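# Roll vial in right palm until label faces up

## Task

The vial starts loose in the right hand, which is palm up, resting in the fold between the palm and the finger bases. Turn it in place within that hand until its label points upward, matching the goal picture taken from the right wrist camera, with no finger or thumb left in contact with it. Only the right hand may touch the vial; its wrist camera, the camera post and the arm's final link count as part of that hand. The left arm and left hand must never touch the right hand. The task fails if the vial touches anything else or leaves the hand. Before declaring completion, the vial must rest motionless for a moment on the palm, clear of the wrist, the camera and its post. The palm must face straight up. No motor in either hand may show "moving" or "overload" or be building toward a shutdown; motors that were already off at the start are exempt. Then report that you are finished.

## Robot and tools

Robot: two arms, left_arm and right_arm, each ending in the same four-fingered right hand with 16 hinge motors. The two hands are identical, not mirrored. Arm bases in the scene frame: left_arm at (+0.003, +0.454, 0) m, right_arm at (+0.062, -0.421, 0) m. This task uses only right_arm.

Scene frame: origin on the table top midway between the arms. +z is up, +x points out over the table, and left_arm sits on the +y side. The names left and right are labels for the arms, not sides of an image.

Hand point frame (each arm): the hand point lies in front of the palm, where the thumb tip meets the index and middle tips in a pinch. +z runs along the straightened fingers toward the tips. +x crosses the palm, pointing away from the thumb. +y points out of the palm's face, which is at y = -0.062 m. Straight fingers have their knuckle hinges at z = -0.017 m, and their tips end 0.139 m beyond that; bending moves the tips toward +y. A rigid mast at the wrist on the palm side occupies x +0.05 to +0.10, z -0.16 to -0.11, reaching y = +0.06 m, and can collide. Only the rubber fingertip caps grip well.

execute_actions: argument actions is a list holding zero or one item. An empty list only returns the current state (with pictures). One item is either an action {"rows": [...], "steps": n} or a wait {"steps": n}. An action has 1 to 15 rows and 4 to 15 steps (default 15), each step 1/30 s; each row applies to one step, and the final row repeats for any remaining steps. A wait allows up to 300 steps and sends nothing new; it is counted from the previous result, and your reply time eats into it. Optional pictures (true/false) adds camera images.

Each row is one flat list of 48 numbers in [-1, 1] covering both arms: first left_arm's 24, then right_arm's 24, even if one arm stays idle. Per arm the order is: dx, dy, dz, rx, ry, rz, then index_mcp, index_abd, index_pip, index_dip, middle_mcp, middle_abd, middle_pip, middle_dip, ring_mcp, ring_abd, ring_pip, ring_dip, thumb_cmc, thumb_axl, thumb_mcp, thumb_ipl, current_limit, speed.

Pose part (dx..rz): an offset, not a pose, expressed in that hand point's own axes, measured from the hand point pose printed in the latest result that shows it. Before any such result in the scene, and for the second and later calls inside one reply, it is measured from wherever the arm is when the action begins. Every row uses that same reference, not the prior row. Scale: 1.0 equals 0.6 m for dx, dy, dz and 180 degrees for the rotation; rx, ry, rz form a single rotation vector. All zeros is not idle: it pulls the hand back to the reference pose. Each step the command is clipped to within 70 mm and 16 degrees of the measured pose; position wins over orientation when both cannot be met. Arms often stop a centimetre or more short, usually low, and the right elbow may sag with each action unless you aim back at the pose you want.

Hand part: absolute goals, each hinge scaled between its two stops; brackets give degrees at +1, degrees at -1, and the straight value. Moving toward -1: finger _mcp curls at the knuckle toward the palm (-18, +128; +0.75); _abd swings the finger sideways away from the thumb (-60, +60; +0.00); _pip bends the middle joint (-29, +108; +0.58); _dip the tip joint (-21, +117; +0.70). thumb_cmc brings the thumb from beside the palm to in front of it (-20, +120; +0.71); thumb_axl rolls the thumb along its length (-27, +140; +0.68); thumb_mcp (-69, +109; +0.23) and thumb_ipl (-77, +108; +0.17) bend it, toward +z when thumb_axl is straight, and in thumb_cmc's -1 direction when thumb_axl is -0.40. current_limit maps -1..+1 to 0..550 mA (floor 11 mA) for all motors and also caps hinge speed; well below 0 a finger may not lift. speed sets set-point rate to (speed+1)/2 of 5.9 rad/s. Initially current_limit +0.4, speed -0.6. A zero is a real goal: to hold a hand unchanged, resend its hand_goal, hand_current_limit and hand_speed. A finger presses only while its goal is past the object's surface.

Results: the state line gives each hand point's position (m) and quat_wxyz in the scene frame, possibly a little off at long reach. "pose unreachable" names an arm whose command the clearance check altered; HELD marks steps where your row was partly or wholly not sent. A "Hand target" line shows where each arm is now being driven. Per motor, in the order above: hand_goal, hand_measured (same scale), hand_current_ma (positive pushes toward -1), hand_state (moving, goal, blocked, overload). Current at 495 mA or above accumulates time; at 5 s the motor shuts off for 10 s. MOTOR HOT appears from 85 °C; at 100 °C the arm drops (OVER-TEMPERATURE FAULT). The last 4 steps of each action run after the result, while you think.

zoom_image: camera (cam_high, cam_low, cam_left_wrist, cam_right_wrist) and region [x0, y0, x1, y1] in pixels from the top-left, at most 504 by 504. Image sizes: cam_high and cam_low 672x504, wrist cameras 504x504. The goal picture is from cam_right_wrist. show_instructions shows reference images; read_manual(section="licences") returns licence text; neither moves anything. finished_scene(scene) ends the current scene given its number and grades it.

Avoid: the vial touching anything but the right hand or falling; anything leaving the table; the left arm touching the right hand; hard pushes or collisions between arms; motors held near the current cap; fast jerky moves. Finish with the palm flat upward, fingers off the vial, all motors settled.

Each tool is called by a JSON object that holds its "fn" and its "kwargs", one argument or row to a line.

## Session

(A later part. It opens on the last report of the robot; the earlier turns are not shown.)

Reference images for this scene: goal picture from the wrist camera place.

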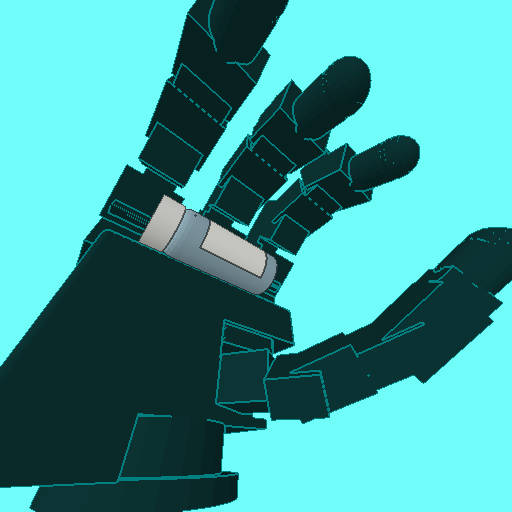

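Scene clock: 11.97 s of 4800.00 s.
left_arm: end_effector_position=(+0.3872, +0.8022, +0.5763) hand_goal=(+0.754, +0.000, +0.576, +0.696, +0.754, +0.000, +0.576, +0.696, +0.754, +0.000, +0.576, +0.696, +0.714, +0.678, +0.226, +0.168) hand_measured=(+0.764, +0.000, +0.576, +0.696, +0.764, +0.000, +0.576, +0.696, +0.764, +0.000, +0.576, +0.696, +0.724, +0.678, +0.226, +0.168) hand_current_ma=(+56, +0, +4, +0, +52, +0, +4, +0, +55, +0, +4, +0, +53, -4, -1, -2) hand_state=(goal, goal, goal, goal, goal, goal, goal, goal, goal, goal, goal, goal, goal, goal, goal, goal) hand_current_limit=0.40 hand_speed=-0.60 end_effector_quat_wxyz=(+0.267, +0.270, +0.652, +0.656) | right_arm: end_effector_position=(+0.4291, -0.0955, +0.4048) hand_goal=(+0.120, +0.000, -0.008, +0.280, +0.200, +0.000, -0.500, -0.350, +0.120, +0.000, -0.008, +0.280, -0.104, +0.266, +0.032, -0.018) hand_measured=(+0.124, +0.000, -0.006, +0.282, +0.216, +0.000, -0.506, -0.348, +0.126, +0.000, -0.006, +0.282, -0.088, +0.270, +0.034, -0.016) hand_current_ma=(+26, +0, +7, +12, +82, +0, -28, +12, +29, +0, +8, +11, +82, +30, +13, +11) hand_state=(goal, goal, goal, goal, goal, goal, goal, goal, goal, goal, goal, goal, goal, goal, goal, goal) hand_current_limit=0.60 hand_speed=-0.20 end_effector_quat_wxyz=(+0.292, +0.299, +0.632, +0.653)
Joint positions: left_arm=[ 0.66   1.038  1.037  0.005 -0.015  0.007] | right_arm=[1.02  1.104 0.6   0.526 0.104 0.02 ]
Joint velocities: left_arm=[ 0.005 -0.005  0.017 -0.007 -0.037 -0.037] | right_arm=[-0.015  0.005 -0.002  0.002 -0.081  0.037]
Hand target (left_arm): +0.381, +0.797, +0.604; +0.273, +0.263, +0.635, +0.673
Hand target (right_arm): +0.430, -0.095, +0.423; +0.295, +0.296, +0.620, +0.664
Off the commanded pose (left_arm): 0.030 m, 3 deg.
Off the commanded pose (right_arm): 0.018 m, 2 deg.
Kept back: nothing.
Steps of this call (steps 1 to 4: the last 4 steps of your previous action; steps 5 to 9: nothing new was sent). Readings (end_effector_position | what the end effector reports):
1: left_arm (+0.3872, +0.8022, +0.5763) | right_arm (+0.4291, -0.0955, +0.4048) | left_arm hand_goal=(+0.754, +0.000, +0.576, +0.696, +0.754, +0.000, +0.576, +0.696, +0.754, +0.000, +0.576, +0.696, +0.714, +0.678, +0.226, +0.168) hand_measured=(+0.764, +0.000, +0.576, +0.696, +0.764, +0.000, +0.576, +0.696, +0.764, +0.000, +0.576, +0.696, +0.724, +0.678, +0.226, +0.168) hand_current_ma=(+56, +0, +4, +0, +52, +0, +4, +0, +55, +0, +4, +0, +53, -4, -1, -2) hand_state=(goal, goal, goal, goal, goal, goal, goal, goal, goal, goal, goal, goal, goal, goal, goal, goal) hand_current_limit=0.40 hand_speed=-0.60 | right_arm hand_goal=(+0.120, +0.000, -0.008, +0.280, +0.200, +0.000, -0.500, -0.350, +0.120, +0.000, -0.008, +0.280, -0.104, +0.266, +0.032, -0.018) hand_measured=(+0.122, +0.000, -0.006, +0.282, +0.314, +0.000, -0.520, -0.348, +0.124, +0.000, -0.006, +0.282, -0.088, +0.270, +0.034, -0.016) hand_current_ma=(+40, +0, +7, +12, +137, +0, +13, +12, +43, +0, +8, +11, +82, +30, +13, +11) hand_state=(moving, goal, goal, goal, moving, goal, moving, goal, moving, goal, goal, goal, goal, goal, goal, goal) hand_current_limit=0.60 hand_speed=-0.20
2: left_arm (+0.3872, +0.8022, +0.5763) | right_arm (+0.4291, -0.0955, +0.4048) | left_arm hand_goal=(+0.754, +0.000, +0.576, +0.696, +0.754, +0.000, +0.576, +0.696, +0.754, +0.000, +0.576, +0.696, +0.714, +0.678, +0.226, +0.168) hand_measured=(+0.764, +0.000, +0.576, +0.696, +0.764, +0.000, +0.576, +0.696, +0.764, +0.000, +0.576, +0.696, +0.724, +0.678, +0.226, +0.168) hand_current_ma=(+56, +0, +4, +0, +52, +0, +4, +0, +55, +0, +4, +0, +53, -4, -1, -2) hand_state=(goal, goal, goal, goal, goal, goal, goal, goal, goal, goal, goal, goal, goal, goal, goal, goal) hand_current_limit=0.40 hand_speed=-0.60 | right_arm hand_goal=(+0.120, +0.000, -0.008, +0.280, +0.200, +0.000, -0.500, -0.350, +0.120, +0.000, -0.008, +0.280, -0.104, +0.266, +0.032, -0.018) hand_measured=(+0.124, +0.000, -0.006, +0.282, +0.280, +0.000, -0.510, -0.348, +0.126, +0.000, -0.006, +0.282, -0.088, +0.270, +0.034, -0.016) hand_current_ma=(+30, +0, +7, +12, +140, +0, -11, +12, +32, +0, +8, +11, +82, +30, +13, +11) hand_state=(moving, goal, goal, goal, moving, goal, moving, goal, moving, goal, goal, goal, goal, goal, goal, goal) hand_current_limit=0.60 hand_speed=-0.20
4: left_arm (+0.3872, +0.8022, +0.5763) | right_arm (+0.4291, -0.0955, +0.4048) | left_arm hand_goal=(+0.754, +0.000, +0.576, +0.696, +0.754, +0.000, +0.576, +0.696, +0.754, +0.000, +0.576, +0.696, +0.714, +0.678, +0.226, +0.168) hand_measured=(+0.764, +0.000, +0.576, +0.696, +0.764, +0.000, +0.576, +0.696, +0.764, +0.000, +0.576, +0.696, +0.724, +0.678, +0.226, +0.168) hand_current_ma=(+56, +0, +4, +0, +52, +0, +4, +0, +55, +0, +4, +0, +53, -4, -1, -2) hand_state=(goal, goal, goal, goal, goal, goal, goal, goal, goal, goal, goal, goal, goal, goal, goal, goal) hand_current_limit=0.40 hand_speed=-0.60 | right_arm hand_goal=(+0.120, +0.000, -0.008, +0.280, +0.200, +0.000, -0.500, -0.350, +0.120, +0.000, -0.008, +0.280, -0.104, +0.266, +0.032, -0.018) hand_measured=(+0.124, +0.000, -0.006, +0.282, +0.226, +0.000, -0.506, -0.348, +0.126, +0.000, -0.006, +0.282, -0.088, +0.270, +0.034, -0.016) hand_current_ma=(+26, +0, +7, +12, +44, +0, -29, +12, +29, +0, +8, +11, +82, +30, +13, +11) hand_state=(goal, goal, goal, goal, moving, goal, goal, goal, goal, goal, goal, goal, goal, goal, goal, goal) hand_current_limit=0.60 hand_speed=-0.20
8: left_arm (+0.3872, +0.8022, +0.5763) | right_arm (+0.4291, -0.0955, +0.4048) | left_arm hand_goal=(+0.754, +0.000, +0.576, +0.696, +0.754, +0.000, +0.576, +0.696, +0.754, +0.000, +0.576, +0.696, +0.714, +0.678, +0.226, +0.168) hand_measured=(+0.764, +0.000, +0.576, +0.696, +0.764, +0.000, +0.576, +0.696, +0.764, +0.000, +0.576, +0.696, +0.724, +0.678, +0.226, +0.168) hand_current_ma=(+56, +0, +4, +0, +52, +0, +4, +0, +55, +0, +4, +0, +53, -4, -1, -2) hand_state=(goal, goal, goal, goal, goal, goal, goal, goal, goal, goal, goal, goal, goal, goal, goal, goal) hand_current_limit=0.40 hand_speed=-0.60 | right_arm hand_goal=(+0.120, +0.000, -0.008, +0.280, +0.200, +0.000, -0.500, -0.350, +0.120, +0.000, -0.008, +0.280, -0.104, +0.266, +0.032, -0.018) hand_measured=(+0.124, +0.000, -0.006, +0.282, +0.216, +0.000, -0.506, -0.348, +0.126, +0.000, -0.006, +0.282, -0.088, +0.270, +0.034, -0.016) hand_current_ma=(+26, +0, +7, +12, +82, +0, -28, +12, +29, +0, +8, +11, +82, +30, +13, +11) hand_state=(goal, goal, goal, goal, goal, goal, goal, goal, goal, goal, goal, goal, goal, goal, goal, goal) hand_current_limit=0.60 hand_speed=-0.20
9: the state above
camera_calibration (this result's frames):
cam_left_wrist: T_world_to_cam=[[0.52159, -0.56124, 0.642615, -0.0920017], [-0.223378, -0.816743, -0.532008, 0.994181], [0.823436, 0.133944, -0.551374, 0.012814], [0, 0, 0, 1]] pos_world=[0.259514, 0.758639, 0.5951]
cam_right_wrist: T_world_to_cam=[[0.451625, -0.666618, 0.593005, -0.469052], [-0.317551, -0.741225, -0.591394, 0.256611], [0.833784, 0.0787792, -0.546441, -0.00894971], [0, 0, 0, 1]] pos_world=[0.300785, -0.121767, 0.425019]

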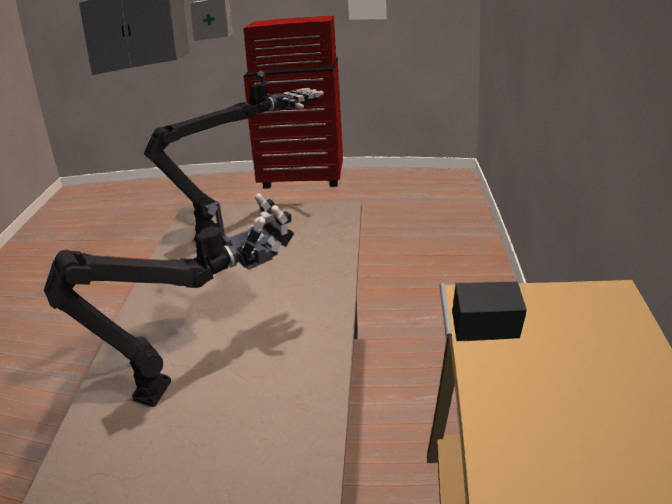

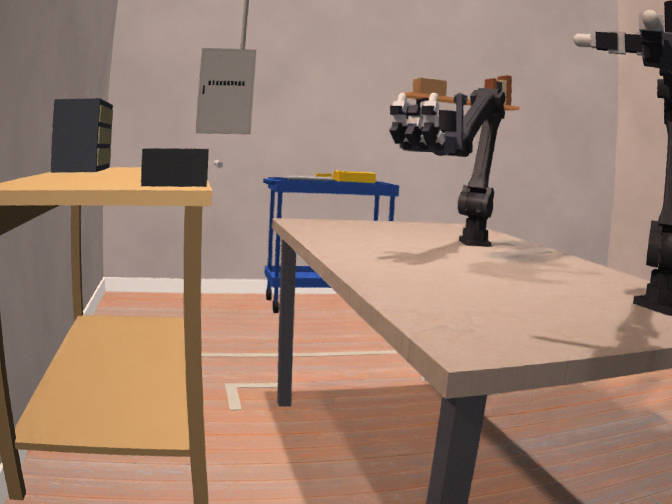

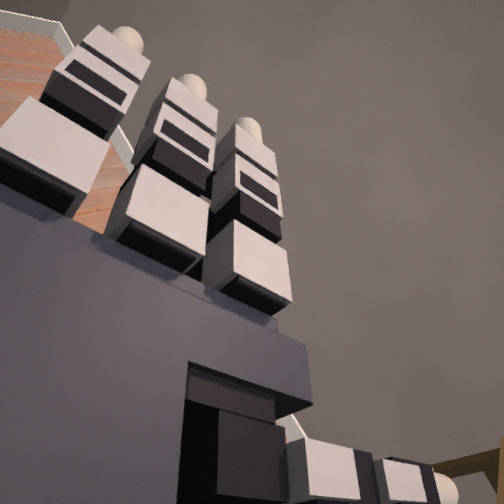

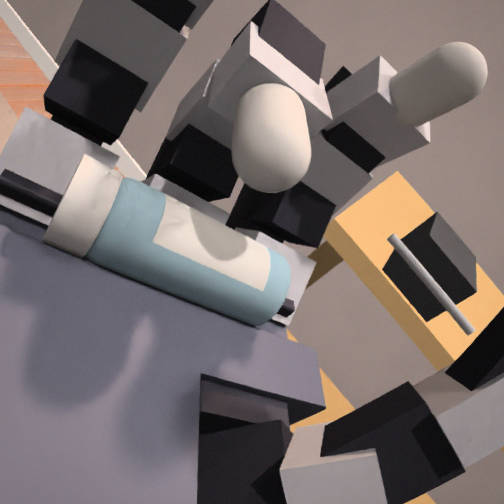

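{"fn": "execute_actions", "kwargs": {
  "actions": [
    {"steps":20}
  ],
  "pictures": true
}}

{"fn": "zoom_image", "kwargs": {
  "camera": "cam_right_wrist",
  "region": [30, 140, 310, 340]
}}

Scene clock: 12.63 s of 4800.00 s.
left_arm: end_effector_position=(+0.3872, +0.8022, +0.5763) hand_goal=(+0.754, +0.000, +0.576, +0.696, +0.754, +0.000, +0.576, +0.696, +0.754, +0.000, +0.576, +0.696, +0.714, +0.678, +0.226, +0.168) hand_measured=(+0.764, +0.000, +0.576, +0.696, +0.764, +0.000, +0.576, +0.696, +0.764, +0.000, +0.576, +0.696, +0.724, +0.678, +0.226, +0.168) hand_current_ma=(+56, +0, +4, +0, +52, +0, +4, +0, +55, +0, +4, +0, +53, -4, -1, -2) hand_state=(goal, goal, goal, goal, goal, goal, goal, goal, goal, goal, goal, goal, goal, goal, goal, goal) hand_current_limit=0.40 hand_speed=-0.60 end_effector_quat_wxyz=(+0.267, +0.270, +0.652, +0.656) | right_arm: end_effector_position=(+0.4291, -0.0955, +0.4048) hand_goal=(+0.120, +0.000, -0.008, +0.280, +0.200, +0.000, -0.500, -0.350, +0.120, +0.000, -0.008, +0.280, -0.104, +0.266, +0.032, -0.018) hand_measured=(+0.124, +0.000, -0.006, +0.282, +0.216, +0.000, -0.506, -0.348, +0.126, +0.000, -0.006, +0.282, -0.088, +0.270, +0.034, -0.016) hand_current_ma=(+26, +0, +7, +12, +82, +0, -28, +12, +29, +0, +8, +11, +82, +30, +13, +11) hand_state=(goal, goal, goal, goal, goal, goal, goal, goal, goal, goal, goal, goal, goal, goal, goal, goal) hand_current_limit=0.60 hand_speed=-0.20 end_effector_quat_wxyz=(+0.292, +0.299, +0.632, +0.653)
Joint positions: left_arm=[ 0.66   1.038  1.037  0.005 -0.015  0.007] | right_arm=[1.02  1.104 0.6   0.526 0.104 0.02 ]
Joint velocities: left_arm=[-0.005 -0.015  0.012 -0.017  0.066  0.007] | right_arm=[-0.015  0.005  0.002  0.022  0.007 -0.081]
Hand target (left_arm): +0.381, +0.797, +0.604; +0.273, +0.263, +0.635, +0.673
Hand target (right_arm): +0.430, -0.095, +0.423; +0.295, +0.296, +0.620, +0.664
Off the commanded pose (left_arm): 0.030 m, 3 deg.
Off the commanded pose (right_arm): 0.018 m, 2 deg.
Kept back: nothing.
Steps of this call (steps 1 to 20: nothing new was sent). Readings (end_effector_position | what the end effector reports):
1: left_arm (+0.3872, +0.8022, +0.5763) | right_arm (+0.4291, -0.0955, +0.4048) | left_arm hand_goal=(+0.754, +0.000, +0.576, +0.696, +0.754, +0.000, +0.576, +0.696, +0.754, +0.000, +0.576, +0.696, +0.714, +0.678, +0.226, +0.168) hand_measured=(+0.764, +0.000, +0.576, +0.696, +0.764, +0.000, +0.576, +0.696, +0.764, +0.000, +0.576, +0.696, +0.724, +0.678, +0.226, +0.168) hand_current_ma=(+56, +0, +4, +0, +52, +0, +4, +0, +55, +0, +4, +0, +53, -4, -1, -2) hand_state=(goal, goal, goal, goal, goal, goal, goal, goal, goal, goal, goal, goal, goal, goal, goal, goal) hand_current_limit=0.40 hand_speed=-0.60 | right_arm hand_goal=(+0.120, +0.000, -0.008, +0.280, +0.200, +0.000, -0.500, -0.350, +0.120, +0.000, -0.008, +0.280, -0.104, +0.266, +0.032, -0.018) hand_measured=(+0.124, +0.000, -0.006, +0.282, +0.216, +0.000, -0.506, -0.348, +0.126, +0.000, -0.006, +0.282, -0.088, +0.270, +0.034, -0.016) hand_current_ma=(+26, +0, +7, +12, +82, +0, -28, +12, +29, +0, +8, +11, +82, +30, +13, +11) hand_state=(goal, goal, goal, goal, goal, goal, goal, goal, goal, goal, goal, goal, goal, goal, goal, goal) hand_current_limit=0.60 hand_speed=-0.20
2: left_arm (+0.3872, +0.8022, +0.5763) | right_arm (+0.4291, -0.0955, +0.4048) | left_arm hand_goal=(+0.754, +0.000, +0.576, +0.696, +0.754, +0.000, +0.576, +0.696, +0.754, +0.000, +0.576, +0.696, +0.714, +0.678, +0.226, +0.168) hand_measured=(+0.764, +0.000, +0.576, +0.696, +0.764, +0.000, +0.576, +0.696, +0.764, +0.000, +0.576, +0.696, +0.724, +0.678, +0.226, +0.168) hand_current_ma=(+56, +0, +4, +0, +52, +0, +4, +0, +55, +0, +4, +0, +53, -4, -1, -2) hand_state=(goal, goal, goal, goal, goal, goal, goal, goal, goal, goal, goal, goal, goal, goal, goal, goal) hand_current_limit=0.40 hand_speed=-0.60 | right_arm hand_goal=(+0.120, +0.000, -0.008, +0.280, +0.200, +0.000, -0.500, -0.350, +0.120, +0.000, -0.008, +0.280, -0.104, +0.266, +0.032, -0.018) hand_measured=(+0.124, +0.000, -0.006, +0.282, +0.216, +0.000, -0.506, -0.348, +0.126, +0.000, -0.006, +0.282, -0.088, +0.270, +0.034, -0.016) hand_current_ma=(+26, +0, +7, +12, +82, +0, -28, +12, +29, +0, +8, +11, +82, +30, +13, +11) hand_state=(goal, goal, goal, goal, goal, goal, goal, goal, goal, goal, goal, goal, goal, goal, goal, goal) hand_current_limit=0.60 hand_speed=-0.20
4: left_arm (+0.3872, +0.8022, +0.5763) | right_arm (+0.4291, -0.0955, +0.4048) | left_arm hand_goal=(+0.754, +0.000, +0.576, +0.696, +0.754, +0.000, +0.576, +0.696, +0.754, +0.000, +0.576, +0.696, +0.714, +0.678, +0.226, +0.168) hand_measured=(+0.764, +0.000, +0.576, +0.696, +0.764, +0.000, +0.576, +0.696, +0.764, +0.000, +0.576, +0.696, +0.724, +0.678, +0.226, +0.168) hand_current_ma=(+56, +0, +4, +0, +52, +0, +4, +0, +55, +0, +4, +0, +53, -4, -1, -2) hand_state=(goal, goal, goal, goal, goal, goal, goal, goal, goal, goal, goal, goal, goal, goal, goal, goal) hand_current_limit=0.40 hand_speed=-0.60 | right_arm hand_goal=(+0.120, +0.000, -0.008, +0.280, +0.200, +0.000, -0.500, -0.350, +0.120, +0.000, -0.008, +0.280, -0.104, +0.266, +0.032, -0.018) hand_measured=(+0.124, +0.000, -0.006, +0.282, +0.216, +0.000, -0.506, -0.348, +0.126, +0.000, -0.006, +0.282, -0.088, +0.270, +0.034, -0.016) hand_current_ma=(+26, +0, +7, +12, +82, +0, -28, +12, +29, +0, +8, +11, +82, +30, +13, +11) hand_state=(goal, goal, goal, goal, goal, goal, goal, goal, goal, goal, goal, goal, goal, goal, goal, goal) hand_current_limit=0.60 hand_speed=-0.20
8: left_arm (+0.3872, +0.8022, +0.5763) | right_arm (+0.4291, -0.0955, +0.4048) | left_arm hand_goal=(+0.754, +0.000, +0.576, +0.696, +0.754, +0.000, +0.576, +0.696, +0.754, +0.000, +0.576, +0.696, +0.714, +0.678, +0.226, +0.168) hand_measured=(+0.764, +0.000, +0.576, +0.696, +0.764, +0.000, +0.576, +0.696, +0.764, +0.000, +0.576, +0.696, +0.724, +0.678, +0.226, +0.168) hand_current_ma=(+56, +0, +4, +0, +52, +0, +4, +0, +55, +0, +4, +0, +53, -4, -1, -2) hand_state=(goal, goal, goal, goal, goal, goal, goal, goal, goal, goal, goal, goal, goal, goal, goal, goal) hand_current_limit=0.40 hand_speed=-0.60 | right_arm hand_goal=(+0.120, +0.000, -0.008, +0.280, +0.200, +0.000, -0.500, -0.350, +0.120, +0.000, -0.008, +0.280, -0.104, +0.266, +0.032, -0.018) hand_measured=(+0.124, +0.000, -0.006, +0.282, +0.216, +0.000, -0.506, -0.348, +0.126, +0.000, -0.006, +0.282, -0.088, +0.270, +0.034, -0.016) hand_current_ma=(+26, +0, +7, +12, +82, +0, -28, +12, +29, +0, +8, +11, +82, +30, +13, +11) hand_state=(goal, goal, goal, goal, goal, goal, goal, goal, goal, goal, goal, goal, goal, goal, goal, goal) hand_current_limit=0.60 hand_speed=-0.20
20: the state above
camera_calibration (this result's frames):
cam_left_wrist: T_world_to_cam=[[0.52159, -0.56124, 0.642615, -0.0920017], [-0.223378, -0.816743, -0.532008, 0.994181], [0.823436, 0.133944, -0.551374, 0.012814], [0, 0, 0, 1]] pos_world=[0.259514, 0.758639, 0.5951]
cam_right_wrist: T_world_to_cam=[[0.451625, -0.666618, 0.593005, -0.469052], [-0.317551, -0.741225, -0.591394, 0.256611], [0.833784, 0.0787792, -0.546441, -0.00894971], [0, 0, 0, 1]] pos_world=[0.300785, -0.121767, 0.425019]

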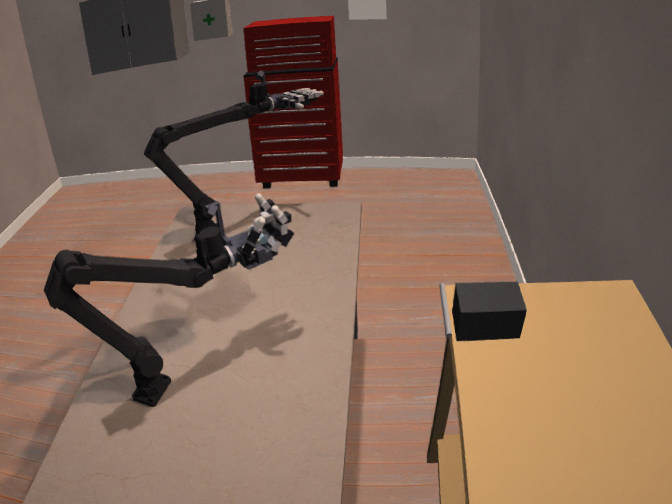

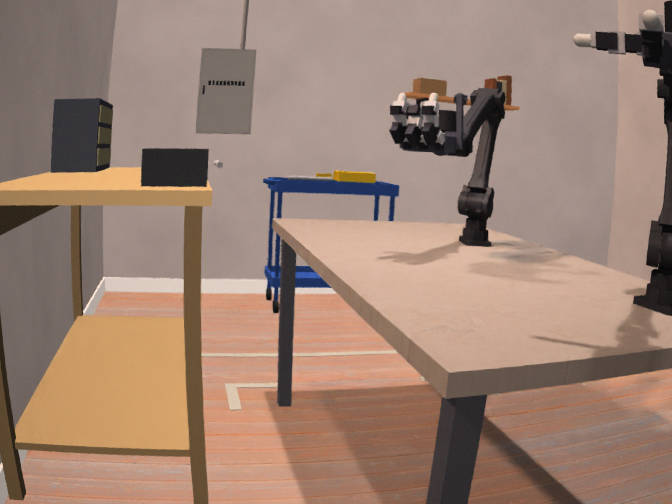

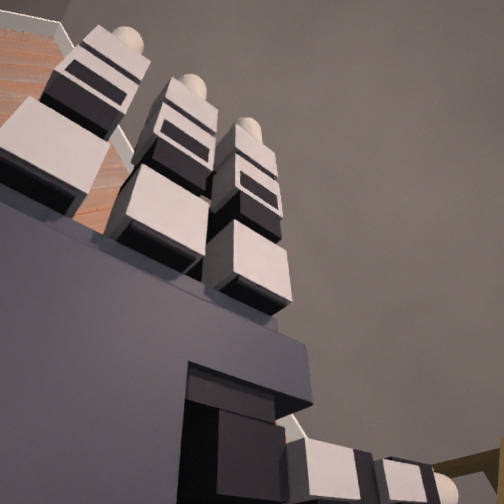

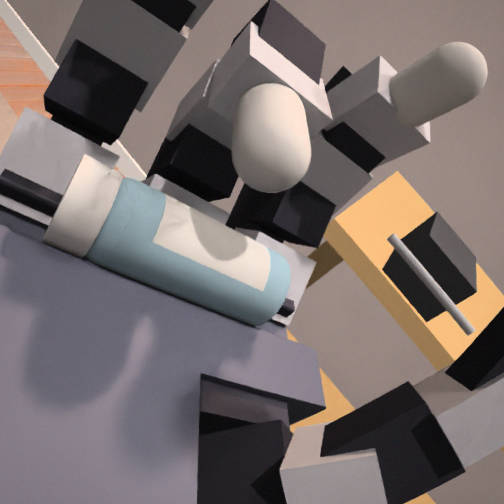

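Region (30, 140, 310, 340) of cam_right_wrist's 504x504 image, scaled by 1.800, with more detail than that image has; it fills the top 360 rows of this view, and the rest is white.

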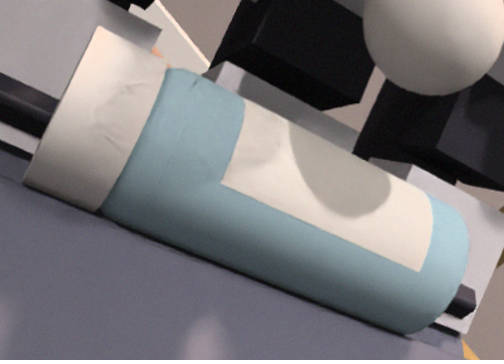

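The vial is lying still in the crease with its label placed as in the goal picture. The fingers look clear of it, and every motor reads "goal".

{"fn": "finished_scene", "kwargs": {
  "scene": 2
}}

The scene is finished: the task was done.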